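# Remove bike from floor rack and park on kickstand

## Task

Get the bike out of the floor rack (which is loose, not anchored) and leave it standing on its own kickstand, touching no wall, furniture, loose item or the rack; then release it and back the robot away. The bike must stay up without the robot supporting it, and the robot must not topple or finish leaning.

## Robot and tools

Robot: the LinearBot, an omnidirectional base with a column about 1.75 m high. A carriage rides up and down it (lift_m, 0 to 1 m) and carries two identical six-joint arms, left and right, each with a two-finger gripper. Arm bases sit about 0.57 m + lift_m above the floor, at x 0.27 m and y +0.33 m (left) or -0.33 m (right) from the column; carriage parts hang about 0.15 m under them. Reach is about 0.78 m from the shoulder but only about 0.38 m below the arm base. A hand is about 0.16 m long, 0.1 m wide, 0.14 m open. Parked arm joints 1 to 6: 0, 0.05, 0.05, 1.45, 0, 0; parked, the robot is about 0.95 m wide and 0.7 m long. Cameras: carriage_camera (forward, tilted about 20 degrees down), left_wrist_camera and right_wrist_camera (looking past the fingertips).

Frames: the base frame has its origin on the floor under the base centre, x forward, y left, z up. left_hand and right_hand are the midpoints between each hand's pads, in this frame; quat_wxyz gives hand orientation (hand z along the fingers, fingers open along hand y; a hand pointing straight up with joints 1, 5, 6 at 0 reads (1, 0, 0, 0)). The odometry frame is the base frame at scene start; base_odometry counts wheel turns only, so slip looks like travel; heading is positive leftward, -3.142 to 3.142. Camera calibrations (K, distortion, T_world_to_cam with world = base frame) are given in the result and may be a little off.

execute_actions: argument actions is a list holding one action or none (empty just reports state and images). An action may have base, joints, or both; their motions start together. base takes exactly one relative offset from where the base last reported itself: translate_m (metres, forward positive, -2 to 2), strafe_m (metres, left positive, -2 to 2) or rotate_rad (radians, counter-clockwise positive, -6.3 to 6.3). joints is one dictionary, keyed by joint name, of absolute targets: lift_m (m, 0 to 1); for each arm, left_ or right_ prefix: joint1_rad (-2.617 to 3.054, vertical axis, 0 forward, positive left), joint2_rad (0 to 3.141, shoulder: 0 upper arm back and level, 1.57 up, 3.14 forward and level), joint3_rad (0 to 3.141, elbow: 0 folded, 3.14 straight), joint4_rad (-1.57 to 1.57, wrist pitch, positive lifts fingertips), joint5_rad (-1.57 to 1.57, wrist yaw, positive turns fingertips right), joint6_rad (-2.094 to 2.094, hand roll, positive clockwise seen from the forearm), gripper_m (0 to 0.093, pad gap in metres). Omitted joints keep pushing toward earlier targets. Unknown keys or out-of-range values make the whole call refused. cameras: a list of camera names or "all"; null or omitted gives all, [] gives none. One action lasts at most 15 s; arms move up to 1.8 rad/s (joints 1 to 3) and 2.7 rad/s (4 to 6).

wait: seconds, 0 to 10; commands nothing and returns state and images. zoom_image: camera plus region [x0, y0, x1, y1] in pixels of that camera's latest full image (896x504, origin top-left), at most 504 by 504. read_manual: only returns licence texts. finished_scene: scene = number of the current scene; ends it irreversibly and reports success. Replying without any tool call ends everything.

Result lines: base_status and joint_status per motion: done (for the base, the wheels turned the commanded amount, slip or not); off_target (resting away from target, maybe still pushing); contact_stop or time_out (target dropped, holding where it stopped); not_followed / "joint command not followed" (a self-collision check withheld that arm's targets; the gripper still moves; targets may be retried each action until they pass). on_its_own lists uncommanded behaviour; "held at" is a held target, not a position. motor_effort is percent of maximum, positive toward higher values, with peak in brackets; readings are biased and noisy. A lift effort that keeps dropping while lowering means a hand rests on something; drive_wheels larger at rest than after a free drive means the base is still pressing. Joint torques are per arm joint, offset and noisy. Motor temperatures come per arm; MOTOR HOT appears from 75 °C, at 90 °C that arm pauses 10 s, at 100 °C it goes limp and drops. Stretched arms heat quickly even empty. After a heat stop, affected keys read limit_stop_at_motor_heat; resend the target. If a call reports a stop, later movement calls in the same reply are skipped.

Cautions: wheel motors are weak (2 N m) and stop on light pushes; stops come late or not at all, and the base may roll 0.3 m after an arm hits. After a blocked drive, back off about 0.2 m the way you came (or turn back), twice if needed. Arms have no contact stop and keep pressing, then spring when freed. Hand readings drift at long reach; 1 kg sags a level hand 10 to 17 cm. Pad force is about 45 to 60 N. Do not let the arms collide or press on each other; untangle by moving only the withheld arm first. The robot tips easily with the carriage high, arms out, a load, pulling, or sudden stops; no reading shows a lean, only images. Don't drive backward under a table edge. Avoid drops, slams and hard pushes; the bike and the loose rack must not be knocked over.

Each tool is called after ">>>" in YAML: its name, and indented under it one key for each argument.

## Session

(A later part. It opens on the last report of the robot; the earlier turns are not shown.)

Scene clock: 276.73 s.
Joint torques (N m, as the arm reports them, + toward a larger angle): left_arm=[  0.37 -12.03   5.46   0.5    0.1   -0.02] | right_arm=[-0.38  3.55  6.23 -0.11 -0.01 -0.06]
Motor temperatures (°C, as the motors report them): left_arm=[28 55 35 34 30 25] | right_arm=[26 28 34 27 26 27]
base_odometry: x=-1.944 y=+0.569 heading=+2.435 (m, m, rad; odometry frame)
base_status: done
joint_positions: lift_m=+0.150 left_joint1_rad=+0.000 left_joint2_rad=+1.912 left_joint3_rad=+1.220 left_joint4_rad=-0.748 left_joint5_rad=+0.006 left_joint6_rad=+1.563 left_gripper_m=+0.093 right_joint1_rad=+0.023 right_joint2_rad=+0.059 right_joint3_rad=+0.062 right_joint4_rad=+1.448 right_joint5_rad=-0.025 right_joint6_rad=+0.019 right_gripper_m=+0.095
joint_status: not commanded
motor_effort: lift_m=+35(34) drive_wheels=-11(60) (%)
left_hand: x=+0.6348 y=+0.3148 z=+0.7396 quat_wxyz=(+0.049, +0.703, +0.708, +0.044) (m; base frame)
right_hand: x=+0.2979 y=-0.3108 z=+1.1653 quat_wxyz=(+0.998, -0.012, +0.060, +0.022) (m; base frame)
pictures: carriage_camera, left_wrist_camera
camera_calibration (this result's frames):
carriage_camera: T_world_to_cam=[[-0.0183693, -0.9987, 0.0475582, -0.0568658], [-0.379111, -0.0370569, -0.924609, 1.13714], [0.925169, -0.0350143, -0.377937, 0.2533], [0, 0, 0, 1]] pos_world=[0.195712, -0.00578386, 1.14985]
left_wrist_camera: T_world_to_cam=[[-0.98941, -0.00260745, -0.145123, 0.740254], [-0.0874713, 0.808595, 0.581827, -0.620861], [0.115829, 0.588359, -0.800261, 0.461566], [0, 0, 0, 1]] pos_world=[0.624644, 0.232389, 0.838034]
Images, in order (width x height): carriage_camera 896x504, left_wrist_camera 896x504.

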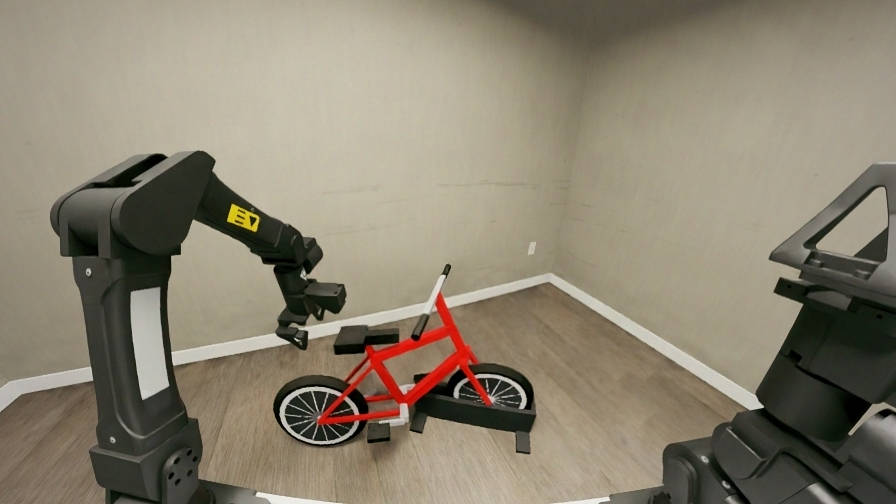

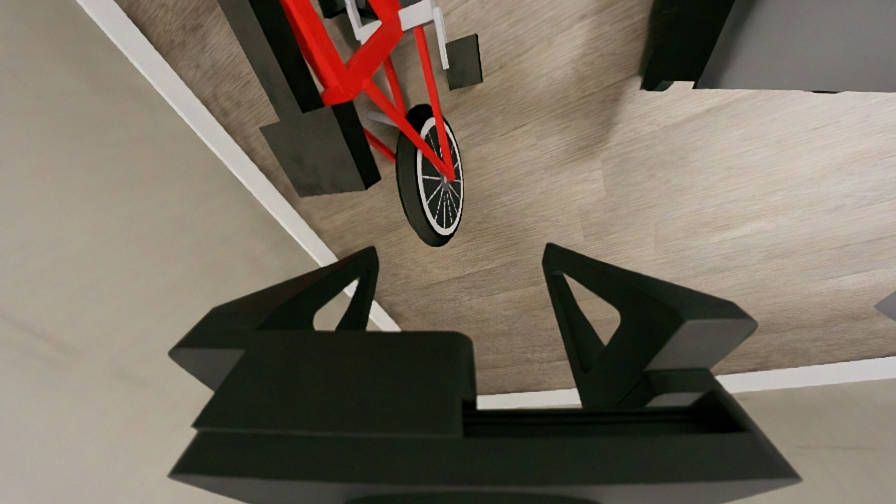

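>>> execute_actions:
  actions:
    - {"base":{"strafe_m":-0.17}}
  cameras: []

>>> execute_actions:
  actions:
    - {"base":{"translate_m":0.13}}
  cameras: ["carriage_camera","left_wrist_camera"]

Scene clock: 285.03 s.
Joint torques (N m, as the arm reports them, + toward a larger angle): left_arm=[  0.31 -12.03   5.45   0.5    0.11  -0.03] | right_arm=[-0.37  3.56  6.25 -0.12 -0.01 -0.06]
Motor temperatures (°C, as the motors report them): left_arm=[27 53 34 33 29 25] | right_arm=[26 28 34 27 26 27]
base_odometry: x=-1.833 y=+0.698 heading=+2.434 (m, m, rad; odometry frame)
base_status: done
joint_positions: lift_m=+0.150 left_joint1_rad=+0.001 left_joint2_rad=+1.912 left_joint3_rad=+1.220 left_joint4_rad=-0.748 left_joint5_rad=+0.006 left_joint6_rad=+1.563 left_gripper_m=+0.093 right_joint1_rad=+0.023 right_joint2_rad=+0.059 right_joint3_rad=+0.062 right_joint4_rad=+1.448 right_joint5_rad=-0.025 right_joint6_rad=+0.019 right_gripper_m=+0.095
joint_status: not commanded
motor_effort: lift_m=+34(34) drive_wheels=-10(52) (%)
left_hand: x=+0.6348 y=+0.3151 z=+0.7396 quat_wxyz=(+0.048, +0.703, +0.709, +0.044) (m; base frame)
right_hand: x=+0.2979 y=-0.3108 z=+1.1653 quat_wxyz=(+0.998, -0.012, +0.060, +0.022) (m; base frame)
pictures: none
No camera images: the call's "cameras" was empty. Leave "cameras" out to get every camera's image.

Scene clock: 286.77 s.
Joint torques (N m, as the arm reports them, + toward a larger angle): left_arm=[  0.36 -12.05   5.49   0.51   0.11  -0.03] | right_arm=[-0.38  3.57  6.25 -0.14  0.   -0.06]
Motor temperatures (°C, as the motors report them): left_arm=[27 53 34 33 29 25] | right_arm=[26 28 34 27 26 27]
base_odometry: x=-1.932 y=+0.783 heading=+2.434 (m, m, rad; odometry frame)
base_status: done
joint_positions: lift_m=+0.150 left_joint1_rad=+0.001 left_joint2_rad=+1.912 left_joint3_rad=+1.220 left_joint4_rad=-0.749 left_joint5_rad=+0.006 left_joint6_rad=+1.563 left_gripper_m=+0.093 right_joint1_rad=+0.023 right_joint2_rad=+0.059 right_joint3_rad=+0.062 right_joint4_rad=+1.449 right_joint5_rad=-0.025 right_joint6_rad=+0.019 right_gripper_m=+0.095
joint_status: not commanded
motor_effort: lift_m=+34(33) drive_wheels=-10(46) (%)
left_hand: x=+0.6345 y=+0.3151 z=+0.7396 quat_wxyz=(+0.048, +0.703, +0.709, +0.043) (m; base frame)
right_hand: x=+0.2976 y=-0.3108 z=+1.1653 quat_wxyz=(+0.998, -0.012, +0.059, +0.022) (m; base frame)
pictures: carriage_camera, left_wrist_camera
camera_calibration (this result's frames):
carriage_camera: T_world_to_cam=[[-0.0183693, -0.9987, 0.0475582, -0.0568658], [-0.379111, -0.0370569, -0.924609, 1.13714], [0.925169, -0.0350143, -0.377937, 0.2533], [0, 0, 0, 1]] pos_world=[0.195712, -0.00578386, 1.14985]
left_wrist_camera: T_world_to_cam=[[-0.989629, -0.00297368, -0.143615, 0.739019], [-0.086971, 0.808114, 0.582571, -0.621799], [0.114325, 0.589019, -0.799991, 0.461957], [0, 0, 0, 1]] pos_world=[0.624463, 0.23258, 0.837938]
Images, in order (width x height): carriage_camera 896x504, left_wrist_camera 896x504.

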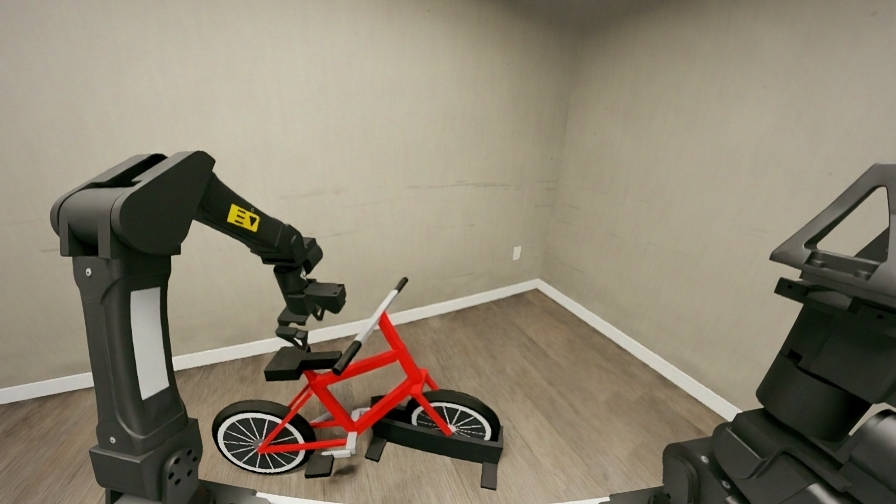

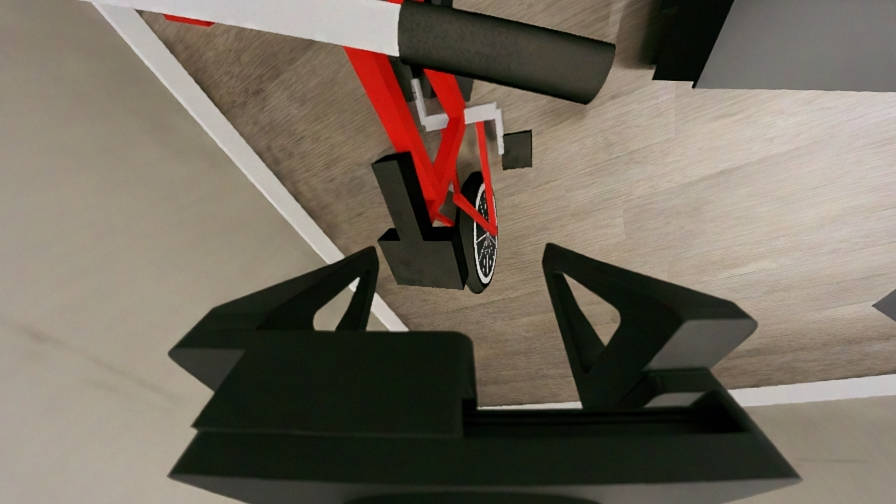

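>>> execute_actions:
  actions:
    - {"base":{"translate_m":0.06},"joints":{"left_joint6_rad":-1.57}}
  cameras: ["carriage_camera","left_wrist_camera"]

Scene clock: 294.90 s.
Joint torques (N m, as the arm reports them, + toward a larger angle): left_arm=[  0.31 -12.03   5.46   0.52  -0.08  -0.16] | right_arm=[-0.36  3.55  6.23 -0.12  0.   -0.06]
Motor temperatures (°C, as the motors report them): left_arm=[27 52 34 33 29 25] | right_arm=[26 29 34 27 26 27]
base_odometry: x=-1.977 y=+0.822 heading=+2.433 (m, m, rad; odometry frame)
base_status: done
joint_positions: lift_m=+0.150 left_joint1_rad=+0.001 left_joint2_rad=+1.912 left_joint3_rad=+1.220 left_joint4_rad=-0.750 left_joint5_rad=+0.006 left_joint6_rad=-1.563 left_gripper_m=+0.093 right_joint1_rad=+0.023 right_joint2_rad=+0.059 right_joint3_rad=+0.062 right_joint4_rad=+1.449 right_joint5_rad=-0.025 right_joint6_rad=+0.019 right_gripper_m=+0.095
joint_status: all done
motor_effort: lift_m=+33(34) drive_wheels=-8(51) (%)
left_hand: x=+0.6343 y=+0.3151 z=+0.7395 quat_wxyz=(+0.044, -0.703, +0.708, -0.047) (m; base frame)
right_hand: x=+0.2976 y=-0.3108 z=+1.1653 quat_wxyz=(+0.998, -0.012, +0.059, +0.022) (m; base frame)
pictures: carriage_camera, left_wrist_camera
camera_calibration (this result's frames):
carriage_camera: T_world_to_cam=[[-0.0183693, -0.9987, 0.0475582, -0.0568658], [-0.379111, -0.0370569, -0.924609, 1.13714], [0.925169, -0.0350143, -0.377937, 0.2533], [0, 0, 0, 1]] pos_world=[0.195712, -0.00578386, 1.14985]
left_wrist_camera: T_world_to_cam=[[0.993469, -0.013353, 0.113321, -0.705756], [-0.0783804, -0.801606, 0.592693, -0.127561], [0.0829247, -0.597704, -0.797417, 0.853873], [0, 0, 0, 1]] pos_world=[0.620341, 0.398686, 0.836475]
Images, in order (width x height): carriage_camera 896x504, left_wrist_camera 896x504.

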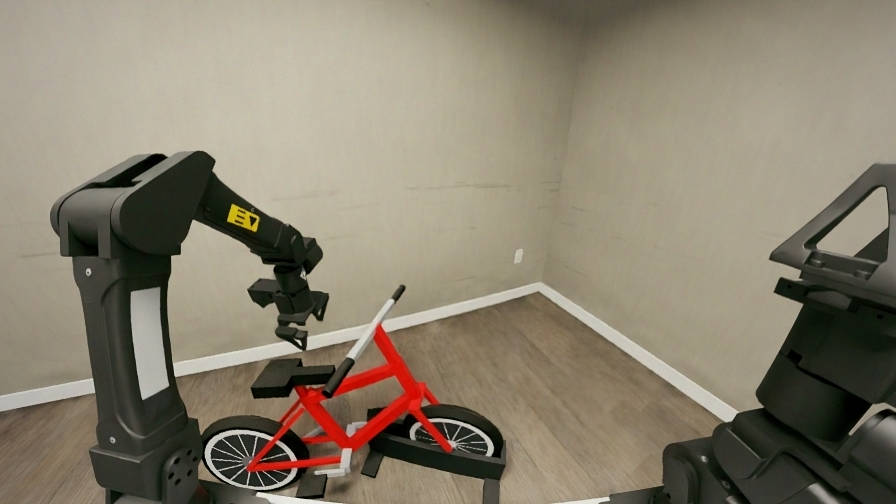

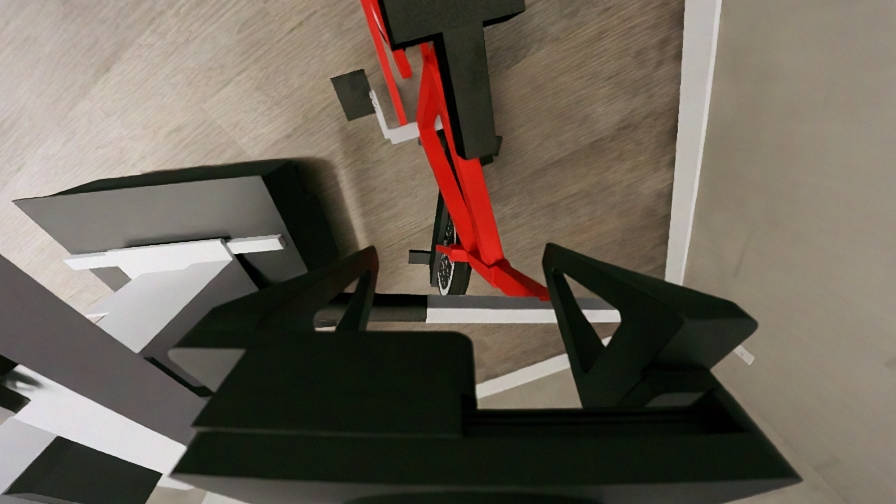

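>>> execute_actions:
  actions:
    - {"base":{"strafe_m":0.06},"joints":{"lift_m":0.02}}
  cameras: ["carriage_camera","left_wrist_camera"]

Scene clock: 303.93 s.
Joint torques (N m, as the arm reports them, + toward a larger angle): left_arm=[  0.38 -11.57   6.09   0.52  -0.08  -0.16] | right_arm=[-0.36  3.55  6.24 -0.13  0.   -0.06]
Motor temperatures (°C, as the motors report them): left_arm=[27 50 33 32 29 24] | right_arm=[26 29 34 27 26 27]
base_odometry: x=-2.017 y=+0.777 heading=+2.433 (m, m, rad; odometry frame)
base_status: done
joint_positions: lift_m=+0.020 left_joint1_rad=+0.000 left_joint2_rad=+1.908 left_joint3_rad=+1.213 left_joint4_rad=-0.751 left_joint5_rad=+0.005 left_joint6_rad=-1.563 left_gripper_m=+0.093 right_joint1_rad=+0.023 right_joint2_rad=+0.059 right_joint3_rad=+0.062 right_joint4_rad=+1.449 right_joint5_rad=-0.025 right_joint6_rad=+0.019 right_gripper_m=+0.095
joint_status: all done
motor_effort: lift_m=+30(29) drive_wheels=-6(44) (%)
left_hand: x=+0.6323 y=+0.3149 z=+0.6098 quat_wxyz=(+0.043, -0.703, +0.709, -0.046) (m; base frame)
right_hand: x=+0.2976 y=-0.3108 z=+1.0357 quat_wxyz=(+0.998, -0.012, +0.059, +0.022) (m; base frame)
pictures: carriage_camera, left_wrist_camera
camera_calibration (this result's frames):
carriage_camera: T_world_to_cam=[[-0.0183693, -0.9987, 0.0475582, -0.0507], [-0.379111, -0.0370569, -0.924609, 1.01727], [0.925169, -0.0350143, -0.377937, 0.204302], [0, 0, 0, 1]] pos_world=[0.195712, -0.00578386, 1.0202]
left_wrist_camera: T_world_to_cam=[[0.993758, -0.0141052, 0.110663, -0.68739], [-0.0773706, -0.801773, 0.592599, -0.0515099], [0.0803675, -0.597462, -0.79786, 0.752249], [0, 0, 0, 1]] pos_world=[0.618658, 0.398445, 0.706782]
Images, in order (width x height): carriage_camera 896x504, left_wrist_camera 896x504.

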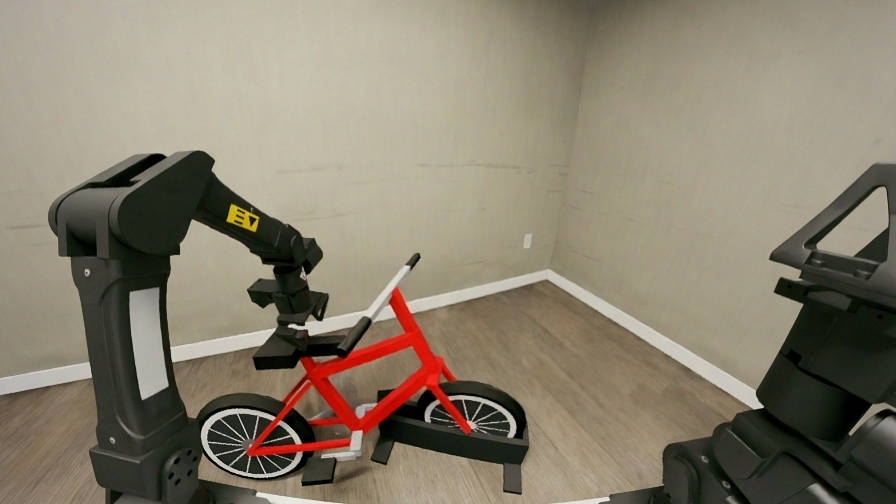

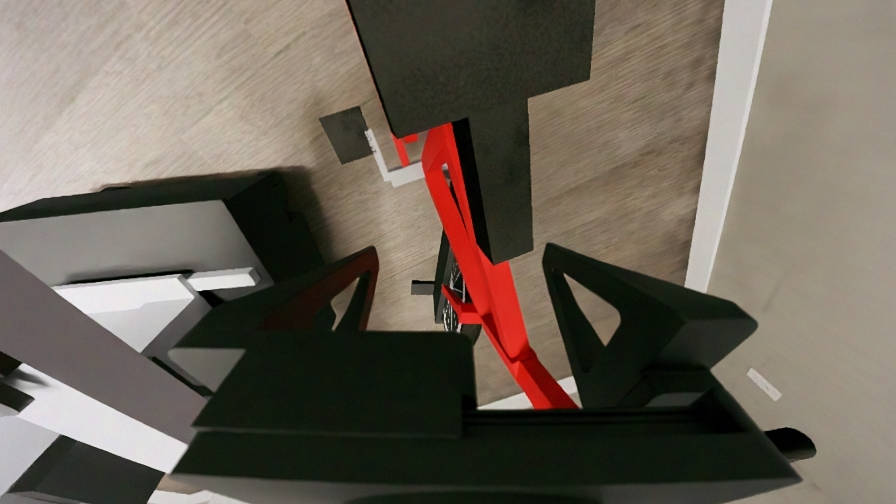

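>>> execute_actions:
  actions:
    - {"base":{"strafe_m":0.05},"joints":{"lift_m":0.02}}
  cameras: []

>>> execute_actions:
  actions:
    - {"joints":{"lift_m":0.0,"left_joint2_rad":2.0,"left_joint3_rad":1.25,"left_joint4_rad":-0.72}}
  cameras: ["left_wrist_camera"]

Scene clock: 316.97 s.
Joint torques (N m, as the arm reports them, + toward a larger angle): left_arm=[  0.37 -11.59   6.14   0.53  -0.06  -0.16] | right_arm=[-0.42  3.59  6.25 -0.13 -0.02 -0.07]
Motor temperatures (°C, as the motors report them): left_arm=[27 49 33 32 29 24] | right_arm=[26 29 34 27 26 27]
base_odometry: x=-2.049 y=+0.739 heading=+2.433 (m, m, rad; odometry frame)
base_status: done
joint_positions: lift_m=+0.020 left_joint1_rad=+0.000 left_joint2_rad=+1.908 left_joint3_rad=+1.213 left_joint4_rad=-0.751 left_joint5_rad=+0.005 left_joint6_rad=-1.563 left_gripper_m=+0.093 right_joint1_rad=+0.023 right_joint2_rad=+0.059 right_joint3_rad=+0.062 right_joint4_rad=+1.449 right_joint5_rad=-0.025 right_joint6_rad=+0.019 right_gripper_m=+0.095
joint_status: all done
motor_effort: lift_m=+30(30) drive_wheels=-6(50) (%)
left_hand: x=+0.6323 y=+0.3149 z=+0.6098 quat_wxyz=(+0.043, -0.703, +0.709, -0.046) (m; base frame)
right_hand: x=+0.2976 y=-0.3108 z=+1.0357 quat_wxyz=(+0.998, -0.012, +0.059, +0.022) (m; base frame)
pictures: none
No camera images: the call's "cameras" was empty. Leave "cameras" out to get every camera's image.

Scene clock: 317.63 s.
Joint torques (N m, as the arm reports them, + toward a larger angle): left_arm=[  0.38 -12.1    8.55   0.43  -0.07  -0.17] | right_arm=[-0.36  3.57  6.16 -0.14 -0.01 -0.06]
Motor temperatures (°C, as the motors report them): left_arm=[27 49 33 32 29 24] | right_arm=[26 29 34 27 26 27]
base_odometry: x=-2.049 y=+0.739 heading=+2.433 (m, m, rad; odometry frame)
base_status: not commanded
joint_positions: lift_m=+0.000 left_joint1_rad=+0.000 left_joint2_rad=+2.006 left_joint3_rad=+1.235 left_joint4_rad=-0.720 left_joint5_rad=+0.005 left_joint6_rad=-1.563 left_gripper_m=+0.093 right_joint1_rad=+0.023 right_joint2_rad=+0.059 right_joint3_rad=+0.062 right_joint4_rad=+1.449 right_joint5_rad=-0.025 right_joint6_rad=+0.019 right_gripper_m=+0.095
joint_status: all done
motor_effort: lift_m=+29(31) drive_wheels=-6(7) (%)
left_hand: x=+0.6358 y=+0.3149 z=+0.5618 quat_wxyz=(+0.026, -0.704, +0.709, -0.030) (m; base frame)
right_hand: x=+0.2976 y=-0.3108 z=+1.0157 quat_wxyz=(+0.998, -0.012, +0.059, +0.022) (m; base frame)
pictures: left_wrist_camera
camera_calibration (this result's frames):
left_wrist_camera: T_world_to_cam=[[0.997806, -0.014105, 0.0646906, -0.662352], [-0.0499444, -0.801772, 0.595539, -0.0419234], [0.043467, -0.597464, -0.800717, 0.738791], [0, 0, 0, 1]] pos_world=[0.626691, 0.398445, 0.659377]
Images, in order (width x height): left_wrist_camera 896x504.

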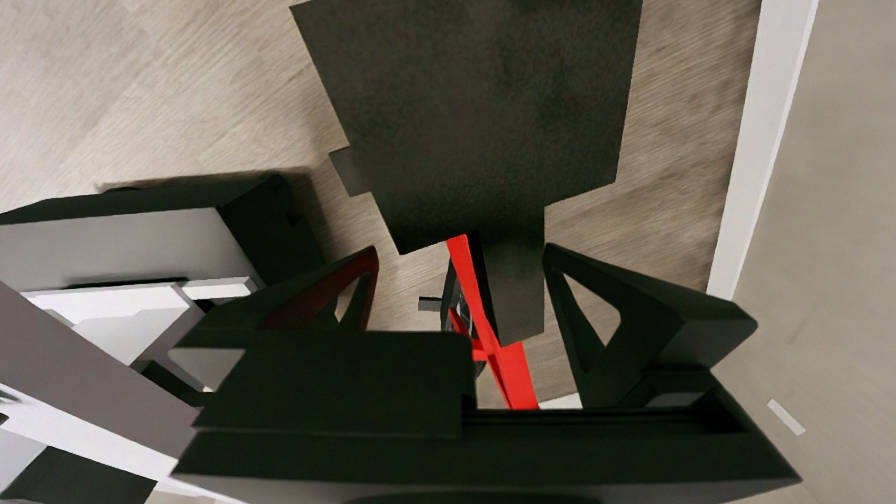

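Nose between fingers. Close and pull.

>>> execute_actions:
  actions:
    - {"joints":{"left_gripper_m":0.0}}
  cameras: []

>>> execute_actions:
  actions:
    - {"base":{"strafe_m":0.3},"joints":{"left_gripper_m":0.0}}
  cameras: ["carriage_camera","left_wrist_camera"]

Scene clock: 325.13 s.
Joint torques (N m, as the arm reports them, + toward a larger angle): left_arm=[  0.52 -11.85   8.29   1.38  -0.26  -0.14] | right_arm=[-0.36  3.44  6.21 -0.12 -0.01 -0.06]
Motor temperatures (°C, as the motors report them): left_arm=[27 49 34 32 29 24] | right_arm=[26 29 34 27 26 27]
base_odometry: x=-2.049 y=+0.739 heading=+2.433 (m, m, rad; odometry frame)
base_status: not commanded
joint_positions: lift_m=+0.000 left_joint1_rad=-0.002 left_joint2_rad=+2.006 left_joint3_rad=+1.235 left_joint4_rad=-0.838 left_joint5_rad=+0.024 left_joint6_rad=-1.566 left_gripper_m=+0.000 right_joint1_rad=+0.023 right_joint2_rad=+0.059 right_joint3_rad=+0.062 right_joint4_rad=+1.449 right_joint5_rad=-0.025 right_joint6_rad=+0.019 right_gripper_m=+0.095
joint_status: all done
motor_effort: lift_m=+29(30) drive_wheels=-3(5) (%)
left_hand: x=+0.6069 y=+0.3109 z=+0.5613 quat_wxyz=(-0.022, -0.704, +0.709, +0.005) (m; base frame)
right_hand: x=+0.2976 y=-0.3108 z=+1.0157 quat_wxyz=(+0.998, -0.012, +0.059, +0.022) (m; base frame)
pictures: none
No camera images: the call's "cameras" was empty. Leave "cameras" out to get every camera's image.

Scene clock: 326.17 s.
Joint torques (N m, as the arm reports them, + toward a larger angle): left_arm=[  2.7  -11.85   8.36   1.39  -1.65  -0.14] | right_arm=[-0.34  3.6   6.22 -0.13  0.03 -0.06]
Motor temperatures (°C, as the motors report them): left_arm=[27 49 34 32 29 24] | right_arm=[26 29 34 27 26 27]
base_odometry: x=-2.074 y=+0.711 heading=+2.432 (m, m, rad; odometry frame)
base_status: strafe_m contact_stop (by the wheels' count: +0.037 of +0.300)
joint_positions: lift_m=+0.000 left_joint1_rad=-0.033 left_joint2_rad=+2.006 left_joint3_rad=+1.235 left_joint4_rad=-0.838 left_joint5_rad=+0.154 left_joint6_rad=-1.566 left_gripper_m=+0.000 right_joint1_rad=+0.023 right_joint2_rad=+0.059 right_joint3_rad=+0.062 right_joint4_rad=+1.449 right_joint5_rad=-0.025 right_joint6_rad=+0.019 right_gripper_m=+0.095
joint_status: all done
motor_effort: lift_m=+29(29) drive_wheels=+11(52) (%)
left_hand: x=+0.6061 y=+0.2783 z=+0.5633 quat_wxyz=(-0.068, -0.692, +0.717, -0.040) (m; base frame)
right_hand: x=+0.2976 y=-0.3108 z=+1.0157 quat_wxyz=(+0.998, -0.013, +0.059, +0.022) (m; base frame)
pictures: carriage_camera, left_wrist_camera
camera_calibration (this result's frames):
carriage_camera: T_world_to_cam=[[-0.0183693, -0.9987, 0.0475582, -0.0497493], [-0.379111, -0.0370569, -0.924609, 0.998783], [0.925169, -0.0350143, -0.377937, 0.196746], [0, 0, 0, 1]] pos_world=[0.195712, -0.00578386, 1.00021]
left_wrist_camera: T_world_to_cam=[[0.997667, -0.0458849, -0.0505497, -0.559443], [0.00352597, -0.704825, 0.709373, -0.197102], [-0.0681782, -0.707896, -0.703019, 0.762725], [0, 0, 0, 1]] pos_world=[0.610834, 0.375338, 0.647749]
Images, in order (width x height): carriage_camera 896x504, left_wrist_camera 896x504.

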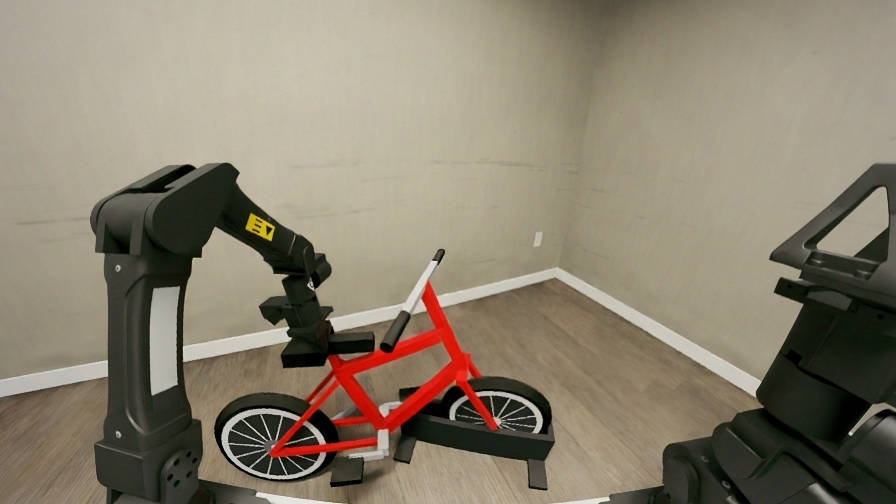

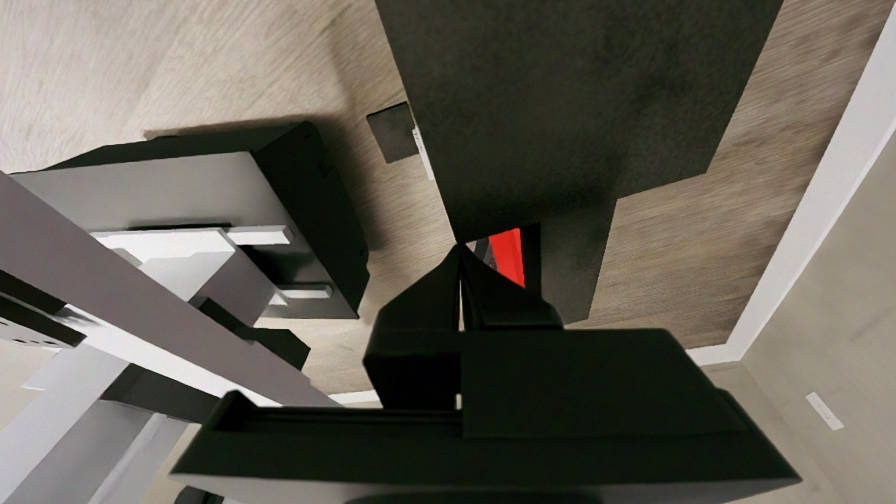

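>>> execute_actions:
  actions:
    - {"base":{"strafe_m":0.3},"joints":{"left_joint1_rad":0.1,"left_joint5_rad":0.0,"left_joint4_rad":-0.8}}
  cameras: ["carriage_camera","left_wrist_camera"]

Scene clock: 336.37 s.
Joint torques (N m, as the arm reports them, + toward a larger angle): left_arm=[  0.6  -11.8    8.36   0.33  -0.11  -0.13] | right_arm=[-0.34  3.55  6.23 -0.13 -0.01 -0.06]
Motor temperatures (°C, as the motors report them): left_arm=[27 48 34 32 31 24] | right_arm=[26 29 34 27 26 27]
base_odometry: x=-2.269 y=+0.484 heading=+2.432 (m, m, rad; odometry frame)
base_status: done
joint_positions: lift_m=+0.000 left_joint1_rad=+0.097 left_joint2_rad=+2.004 left_joint3_rad=+1.236 left_joint4_rad=-0.807 left_joint5_rad=+0.009 left_joint6_rad=-1.566 left_gripper_m=+0.000 right_joint1_rad=+0.023 right_joint2_rad=+0.059 right_joint3_rad=+0.062 right_joint4_rad=+1.449 right_joint5_rad=-0.025 right_joint6_rad=+0.019 right_gripper_m=+0.095
joint_status: all done
motor_effort: lift_m=+30(29) drive_wheels=-7(64) (%)
left_hand: x=+0.6134 y=+0.3480 z=+0.5617 quat_wxyz=(-0.005, -0.739, +0.674, -0.002) (m; base frame)
right_hand: x=+0.2976 y=-0.3108 z=+1.0157 quat_wxyz=(+0.998, -0.012, +0.059, +0.022) (m; base frame)
pictures: carriage_camera, left_wrist_camera
camera_calibration (this result's frames):
carriage_camera: T_world_to_cam=[[-0.0183693, -0.9987, 0.0475582, -0.0497493], [-0.379111, -0.0370569, -0.924609, 0.998783], [0.925169, -0.0350143, -0.377937, 0.196746], [0, 0, 0, 1]] pos_world=[0.195712, -0.00578386, 1.00021]
left_wrist_camera: T_world_to_cam=[[0.996092, 0.0860454, -0.01992, -0.625824], [0.0807358, -0.795637, 0.60037, -0.101407], [0.03581, -0.599632, -0.799474, 0.764246], [0, 0, 0, 1]] pos_world=[0.604198, 0.431433, 0.65941]
Images, in order (width x height): carriage_camera 896x504, left_wrist_camera 896x504.

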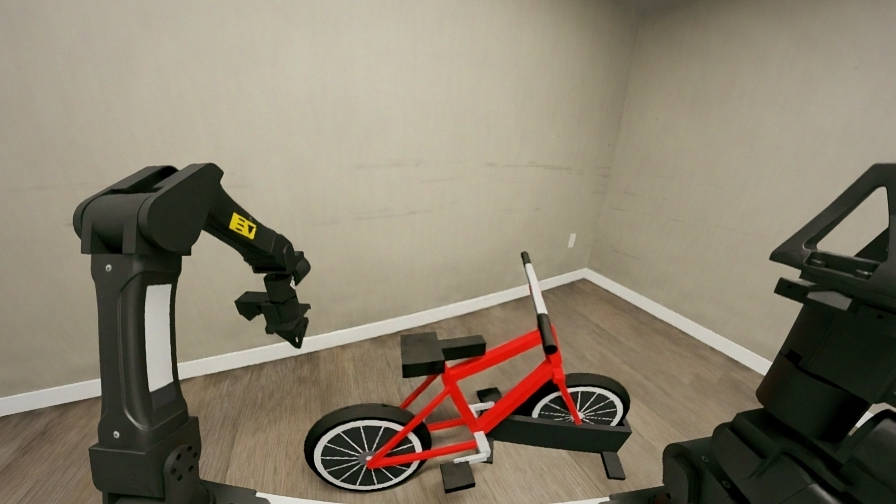

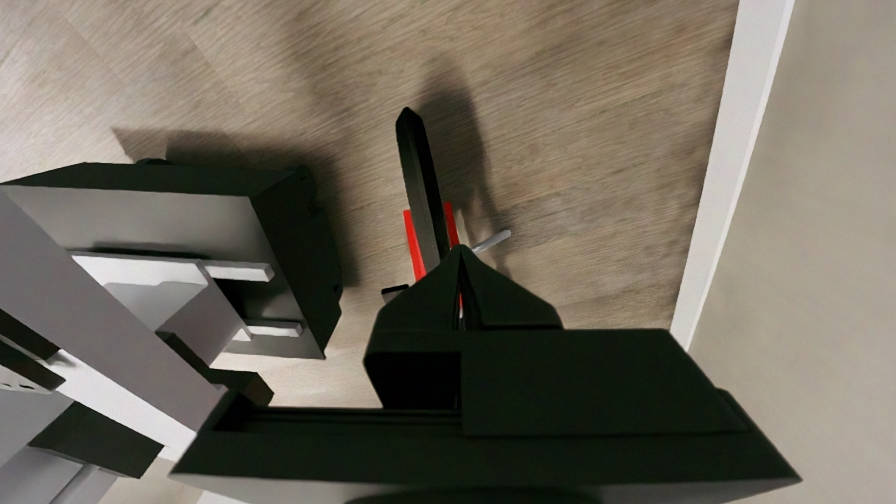

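>>> execute_actions:
  actions:
    - {"base":{"translate_m":-0.4},"joints":{"left_joint1_rad":0,"left_joint2_rad":2.8,"left_joint3_rad":1.4,"left_joint4_rad":1.4,"left_joint6_rad":0}}
  cameras: []

>>> execute_actions:
  actions:
    - {"base":{"strafe_m":-0.42}}
  cameras: ["carriage_camera","left_wrist_camera"]

Scene clock: 351.30 s.
Joint torques (N m, as the arm reports them, + toward a larger angle): left_arm=[  0.84 -16.22   5.47   2.03   0.04  -0.01] | right_arm=[-0.36  3.57  6.22 -0.14 -0.01 -0.06]
Motor temperatures (°C, as the motors report them): left_arm=[27 49 34 32 30 24] | right_arm=[26 29 34 27 26 27]
base_odometry: x=-1.966 y=+0.223 heading=+2.432 (m, m, rad; odometry frame)
base_status: done
joint_positions: lift_m=+0.000 left_joint1_rad=-0.007 left_joint2_rad=+2.807 left_joint3_rad=+1.400 left_joint4_rad=+1.396 left_joint5_rad=+0.004 left_joint6_rad=-0.007 left_gripper_m=+0.000 right_joint1_rad=+0.023 right_joint2_rad=+0.059 right_joint3_rad=+0.062 right_joint4_rad=+1.449 right_joint5_rad=-0.025 right_joint6_rad=+0.019 right_gripper_m=+0.095
joint_status: all done
motor_effort: lift_m=+29(30) drive_wheels=-5(46) (%)
left_hand: x=+0.8818 y=+0.3108 z=+0.5472 quat_wxyz=(+0.703, +0.001, +0.711, -0.006) (m; base frame)
right_hand: x=+0.2977 y=-0.3108 z=+1.0157 quat_wxyz=(+0.998, -0.012, +0.059, +0.022) (m; base frame)
pictures: none
No camera images: the call's "cameras" was empty. Leave "cameras" out to get every camera's image.

Scene clock: 354.27 s.
Joint torques (N m, as the arm reports them, + toward a larger angle): left_arm=[  0.62 -16.23   5.46   2.02   0.04  -0.01] | right_arm=[-0.37  3.56  6.25 -0.12  0.   -0.07]
Motor temperatures (°C, as the motors report them): left_arm=[27 50 34 33 30 24] | right_arm=[26 29 34 27 26 27]
base_odometry: x=-1.692 y=+0.542 heading=+2.432 (m, m, rad; odometry frame)
base_status: done
joint_positions: lift_m=+0.000 left_joint1_rad=-0.003 left_joint2_rad=+2.807 left_joint3_rad=+1.400 left_joint4_rad=+1.396 left_joint5_rad=+0.004 left_joint6_rad=-0.007 left_gripper_m=+0.000 right_joint1_rad=+0.023 right_joint2_rad=+0.059 right_joint3_rad=+0.062 right_joint4_rad=+1.449 right_joint5_rad=-0.025 right_joint6_rad=+0.019 right_gripper_m=+0.095
joint_status: not commanded
motor_effort: lift_m=+30(29) drive_wheels=-7(39) (%)
left_hand: x=+0.8818 y=+0.3130 z=+0.5473 quat_wxyz=(+0.703, +0.000, +0.711, -0.005) (m; base frame)
right_hand: x=+0.2977 y=-0.3108 z=+1.0157 quat_wxyz=(+0.998, -0.012, +0.059, +0.022) (m; base frame)
pictures: carriage_camera, left_wrist_camera
camera_calibration (this result's frames):
carriage_camera: T_world_to_cam=[[-0.0183693, -0.9987, 0.0475582, -0.0497493], [-0.379111, -0.0370569, -0.924609, 0.998783], [0.925169, -0.0350143, -0.377937, 0.196746], [0, 0, 0, 1]] pos_world=[0.195712, -0.00578386, 1.00021]
left_wrist_camera: T_world_to_cam=[[0.0074405, -0.999971, 0.0013195, 0.309646], [-0.602325, -0.00553502, -0.798231, 0.978209], [0.798216, 0.00514448, -0.602349, -0.247428], [0, 0, 0, 1]] pos_world=[0.784397, 0.316324, 0.63139]
Images, in order (width x height): carriage_camera 896x504, left_wrist_camera 896x504.

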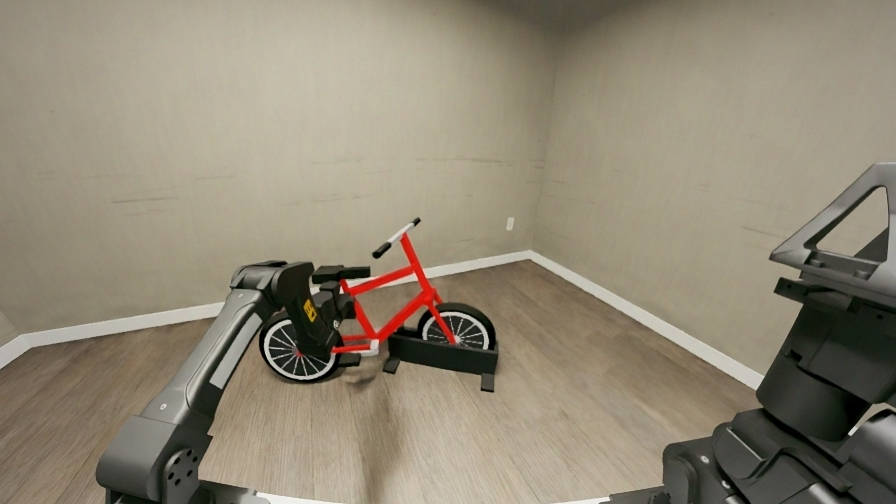

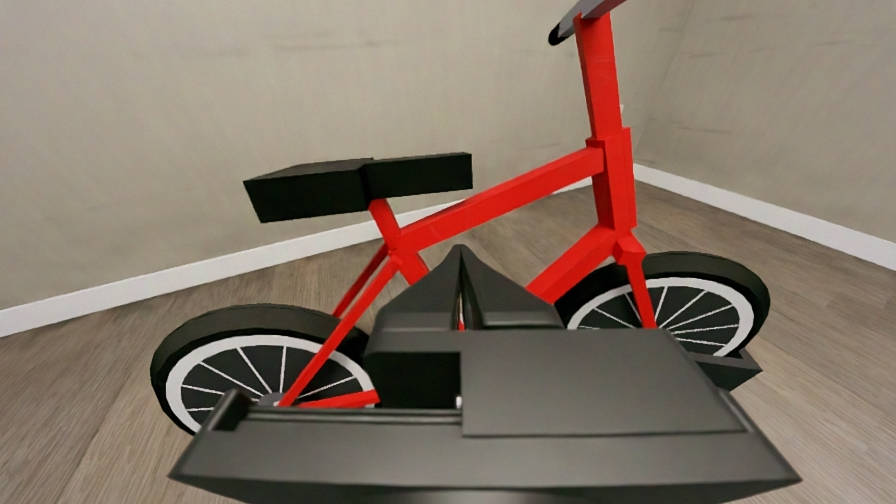

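>>> execute_actions:
  actions:
    - {"base":{"strafe_m":-0.1},"joints":{"left_joint2_rad":3.05,"left_joint3_rad":1.5,"left_joint4_rad":1.55,"left_joint6_rad":1.57,"left_gripper_m":0.093}}
  cameras: []

>>> execute_actions:
  actions:
    - {"base":{"translate_m":0.2}}
  cameras: ["carriage_camera","left_wrist_camera"]

Scene clock: 364.57 s.
Joint torques (N m, as the arm reports them, + toward a larger angle): left_arm=[  0.53 -16.48   4.98   2.07   0.05  -0.1 ] | right_arm=[-0.37  3.57  6.22 -0.1  -0.01 -0.06]
Motor temperatures (°C, as the motors report them): left_arm=[27 53 34 36 29 24] | right_arm=[26 29 34 27 26 27]
base_odometry: x=-1.626 y=+0.617 heading=+2.431 (m, m, rad; odometry frame)
base_status: done
joint_positions: lift_m=+0.000 left_joint1_rad=-0.001 left_joint2_rad=+3.066 left_joint3_rad=+1.492 left_joint4_rad=+1.541 left_joint5_rad=+0.004 left_joint6_rad=+1.563 left_gripper_m=+0.093 right_joint1_rad=+0.023 right_joint2_rad=+0.059 right_joint3_rad=+0.062 right_joint4_rad=+1.449 right_joint5_rad=-0.025 right_joint6_rad=+0.019 right_gripper_m=+0.095
joint_status: all done
motor_effort: lift_m=+30(30) drive_wheels=-5(48) (%)
left_hand: x=+0.8557 y=+0.3142 z=+0.4616 quat_wxyz=(+0.495, +0.508, +0.509, +0.488) (m; base frame)
right_hand: x=+0.2977 y=-0.3108 z=+1.0157 quat_wxyz=(+0.998, -0.012, +0.059, +0.022) (m; base frame)
pictures: none
No camera images: the call's "cameras" was empty. Leave "cameras" out to get every camera's image.

Scene clock: 366.63 s.
Joint torques (N m, as the arm reports them, + toward a larger angle): left_arm=[  0.5  -16.55   4.94   2.04   0.04  -0.09] | right_arm=[-0.37  3.53  6.25 -0.13 -0.01 -0.07]
Motor temperatures (°C, as the motors report them): left_arm=[27 54 34 36 29 24] | right_arm=[26 29 34 27 26 27]
base_odometry: x=-1.778 y=+0.748 heading=+2.431 (m, m, rad; odometry frame)
base_status: done
joint_positions: lift_m=+0.000 left_joint1_rad=-0.001 left_joint2_rad=+3.066 left_joint3_rad=+1.492 left_joint4_rad=+1.544 left_joint5_rad=+0.004 left_joint6_rad=+1.563 left_gripper_m=+0.093 right_joint1_rad=+0.023 right_joint2_rad=+0.059 right_joint3_rad=+0.062 right_joint4_rad=+1.449 right_joint5_rad=-0.025 right_joint6_rad=+0.019 right_gripper_m=+0.095
joint_status: not commanded
motor_effort: lift_m=+29(29) drive_wheels=-10(46) (%)
left_hand: x=+0.8557 y=+0.3142 z=+0.4623 quat_wxyz=(+0.496, +0.507, +0.508, +0.489) (m; base frame)
right_hand: x=+0.2977 y=-0.3108 z=+1.0157 quat_wxyz=(+0.998, -0.012, +0.059, +0.022) (m; base frame)
pictures: carriage_camera, left_wrist_camera
camera_calibration (this result's frames):
carriage_camera: T_world_to_cam=[[-0.0183693, -0.9987, 0.0475582, -0.0497493], [-0.379111, -0.0370569, -0.924609, 0.998783], [0.925169, -0.0350143, -0.377937, 0.196746], [0, 0, 0, 1]] pos_world=[0.195712, -0.00578386, 1.00021]
left_wrist_camera: T_world_to_cam=[[-0.0156037, -0.00212071, -0.999876, 0.48021], [-0.588925, 0.808153, 0.00747645, 0.255077], [0.808037, 0.588968, -0.0138591, -0.74164], [0, 0, 0, 1]] pos_world=[0.756986, 0.23168, 0.467965]
Images, in order (width x height): carriage_camera 896x504, left_wrist_camera 896x504.

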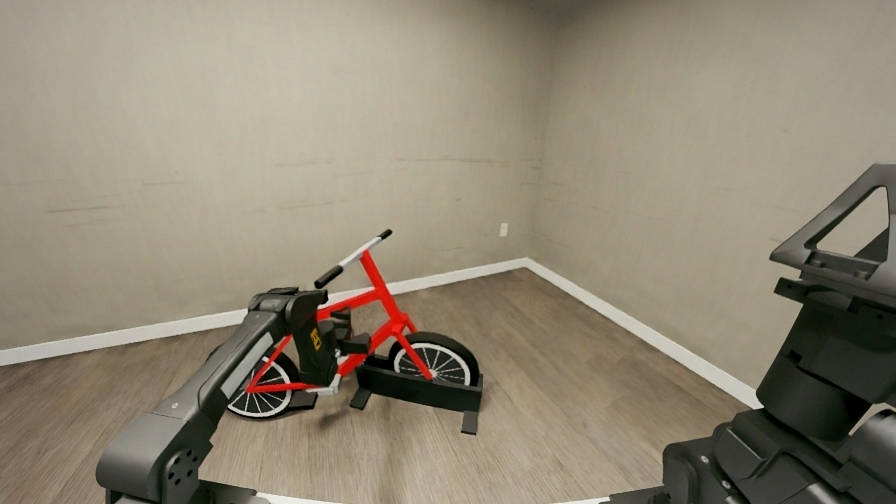

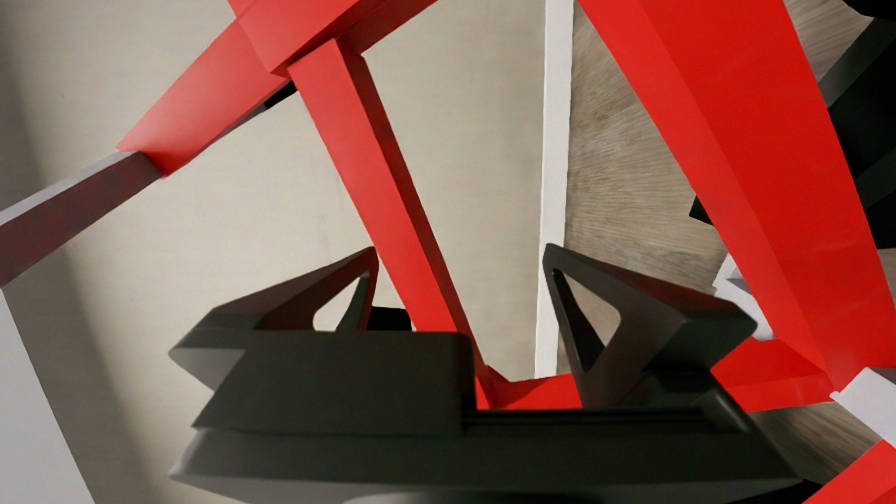

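>>> execute_actions:
  actions:
    - {"base":{"translate_m":0.06},"joints":{"lift_m":0.03}}
  cameras: []

>>> execute_actions:
  actions:
    - {"joints":{"left_gripper_m":0.0}}
  cameras: ["left_wrist_camera"]

>>> execute_actions:
  actions:
    - {"base":{"strafe_m":0.3},"joints":{"left_gripper_m":0.0,"lift_m":0.1,"left_joint1_rad":0,"left_joint5_rad":0}}

Scene clock: 379.93 s.
Joint torques (N m, as the arm reports them, + toward a larger angle): left_arm=[  0.48 -15.76   5.03   2.     0.04  -0.1 ] | right_arm=[-0.37  3.6   6.27 -0.12 -0.01 -0.06]
Motor temperatures (°C, as the motors report them): left_arm=[27 57 33 38 29 24] | right_arm=[26 29 35 27 26 27]
base_odometry: x=-1.823 y=+0.787 heading=+2.430 (m, m, rad; odometry frame)
base_status: done
joint_positions: lift_m=+0.030 left_joint1_rad=-0.001 left_joint2_rad=+3.057 left_joint3_rad=+1.492 left_joint4_rad=+1.547 left_joint5_rad=+0.004 left_joint6_rad=+1.563 left_gripper_m=+0.093 right_joint1_rad=+0.023 right_joint2_rad=+0.059 right_joint3_rad=+0.062 right_joint4_rad=+1.450 right_joint5_rad=-0.024 right_joint6_rad=+0.019 right_gripper_m=+0.095
joint_status: all done
motor_effort: lift_m=+35(43) drive_wheels=-9(47) (%)
left_hand: x=+0.8580 y=+0.3142 z=+0.4984 quat_wxyz=(+0.499, +0.504, +0.505, +0.492) (m; base frame)
right_hand: x=+0.2975 y=-0.3109 z=+1.0453 quat_wxyz=(+0.998, -0.012, +0.059, +0.022) (m; base frame)
pictures: none
No camera images: the call's "cameras" was empty. Leave "cameras" out to get every camera's image.

Scene clock: 380.70 s.
Joint torques (N m, as the arm reports them, + toward a larger angle): left_arm=[  0.41 -15.75   5.05   1.98   0.11   1.11] | right_arm=[-0.37  3.58  6.26 -0.13 -0.01 -0.07]
Motor temperatures (°C, as the motors report them): left_arm=[27 57 33 38 29 24] | right_arm=[26 29 35 27 26 27]
base_odometry: x=-1.823 y=+0.787 heading=+2.430 (m, m, rad; odometry frame)
base_status: not commanded
joint_positions: lift_m=+0.030 left_joint1_rad=+0.000 left_joint2_rad=+3.057 left_joint3_rad=+1.492 left_joint4_rad=+1.549 left_joint5_rad=-0.002 left_joint6_rad=+1.453 left_gripper_m=+0.037 right_joint1_rad=+0.023 right_joint2_rad=+0.059 right_joint3_rad=+0.062 right_joint4_rad=+1.450 right_joint5_rad=-0.024 right_joint6_rad=+0.019 right_gripper_m=+0.095
joint_status: left_gripper_m off_target (ended at +0.037, target +0.000)
motor_effort: lift_m=+36(36) drive_wheels=-9(8) (%)
left_hand: x=+0.8580 y=+0.3159 z=+0.4989 quat_wxyz=(+0.524, +0.473, +0.533, +0.467) (m; base frame)
right_hand: x=+0.2975 y=-0.3109 z=+1.0453 quat_wxyz=(+0.998, -0.012, +0.059, +0.022) (m; base frame)
pictures: left_wrist_camera
camera_calibration (this result's frames):
left_wrist_camera: T_world_to_cam=[[0.000326494, -0.112051, -0.993702, 0.534843], [-0.596118, 0.797819, -0.0901584, 0.312917], [0.802897, 0.592393, -0.0665349, -0.714404], [0, 0, 0, 1]] pos_world=[0.759954, 0.233487, 0.512154]
Images, in order (width x height): left_wrist_camera 896x504.

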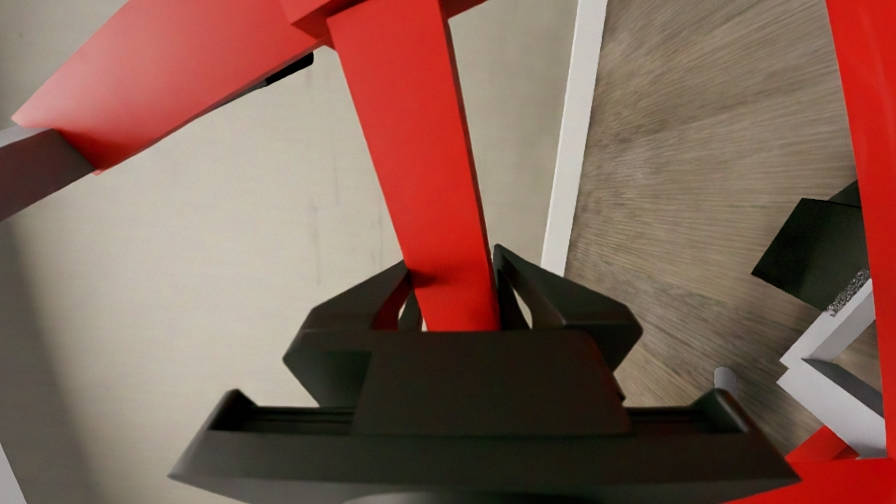

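Scene clock: 381.77 s.
Joint torques (N m, as the arm reports them, + toward a larger angle): left_arm=[  1.24 -20.38   3.36   3.58  -0.51   1.88] | right_arm=[-0.33  3.5   6.3  -0.12 -0.02 -0.05]
Motor temperatures (°C, as the motors report them): left_arm=[27 58 33 39 29 24] | right_arm=[26 29 35 27 26 27]
base_odometry: x=-1.844 y=+0.764 heading=+2.428 (m, m, rad; odometry frame)
base_status: strafe_m contact_stop (by the wheels' count: +0.032 of +0.300)
joint_positions: lift_m=+0.099 left_joint1_rad=-0.011 left_joint2_rad=+3.119 left_joint3_rad=+1.505 left_joint4_rad=+1.393 left_joint5_rad=+0.055 left_joint6_rad=+1.382 left_gripper_m=+0.035 right_joint1_rad=+0.023 right_joint2_rad=+0.059 right_joint3_rad=+0.062 right_joint4_rad=+1.449 right_joint5_rad=-0.025 right_joint6_rad=+0.019 right_gripper_m=+0.095
joint_status: left_joint5_rad off_target (ended at +0.055, target +0.000); left_gripper_m off_target (ended at +0.035, target +0.000); the others done
motor_effort: lift_m=+39(44) drive_wheels=+12(56) (%)
left_hand: x=+0.8405 y=+0.2998 z=+0.4993 quat_wxyz=(+0.497, +0.514, +0.588, +0.379) (m; base frame)
right_hand: x=+0.2976 y=-0.3108 z=+1.1149 quat_wxyz=(+0.998, -0.012, +0.059, +0.022) (m; base frame)
pictures: carriage_camera, left_wrist_camera, right_wrist_camera
camera_calibration (this result's frames):
carriage_camera: T_world_to_cam=[[-0.0183693, -0.9987, 0.0475582, -0.0544701], [-0.379111, -0.0370569, -0.924609, 1.09056], [0.925169, -0.0350143, -0.377937, 0.234262], [0, 0, 0, 1]] pos_world=[0.195712, -0.00578386, 1.09947]
left_wrist_camera: T_world_to_cam=[[-0.212658, -0.179998, -0.960405, 0.716209], [-0.560439, 0.827615, -0.0310148, 0.246878], [0.800428, 0.531653, -0.276877, -0.565427], [0, 0, 0, 1]] pos_world=[0.743252, 0.225207, 0.538954]
right_wrist_camera: T_world_to_cam=[[0.0570796, -0.997805, -0.0335713, -0.2966], [0.711763, 0.0642505, -0.699475, 0.59044], [0.700096, 0.0160309, 0.713868, -0.874947], [0, 0, 0, 1]] pos_world=[0.209224, -0.319859, 1.02764]
Images, in order (width x height): carriage_camera 896x504, left_wrist_camera 896x504, right_wrist_camera 896x504.

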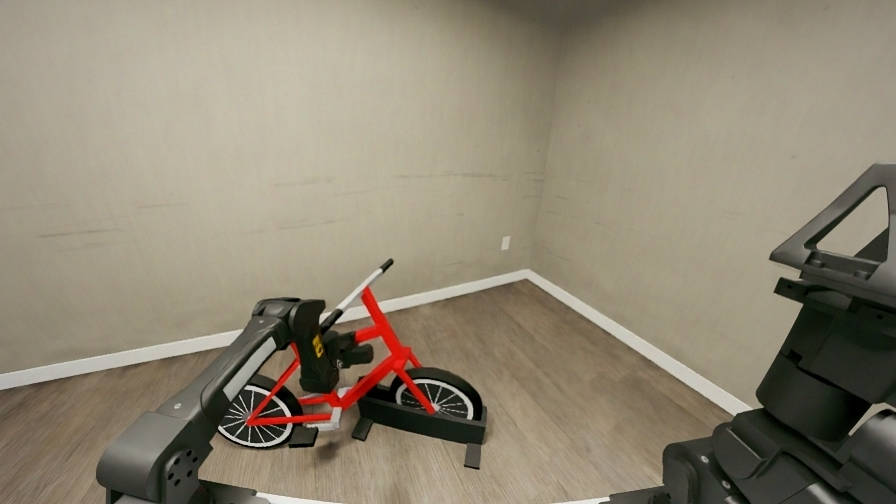

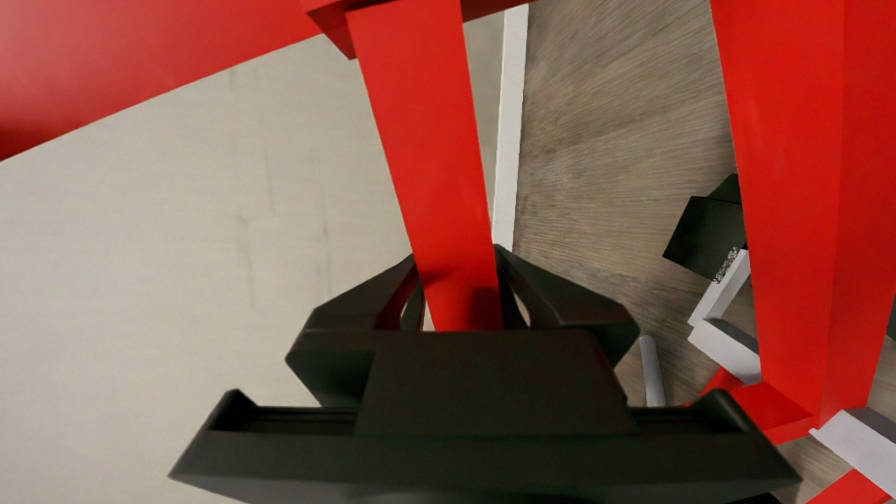

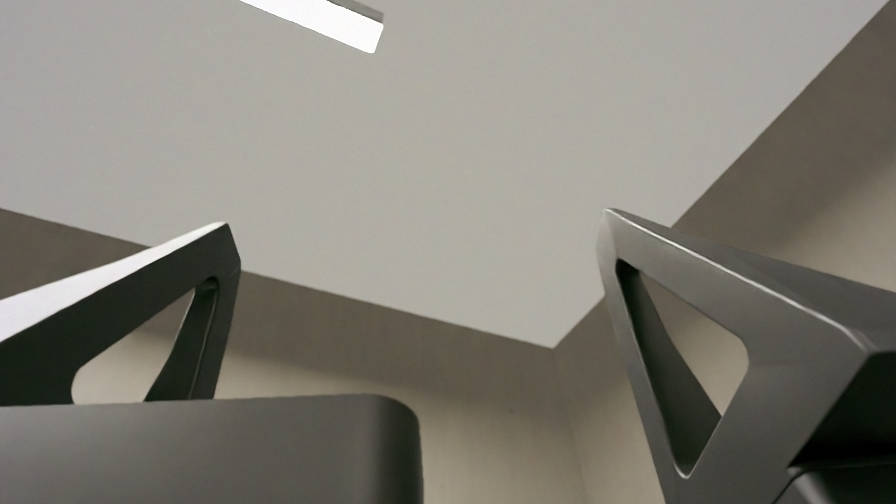

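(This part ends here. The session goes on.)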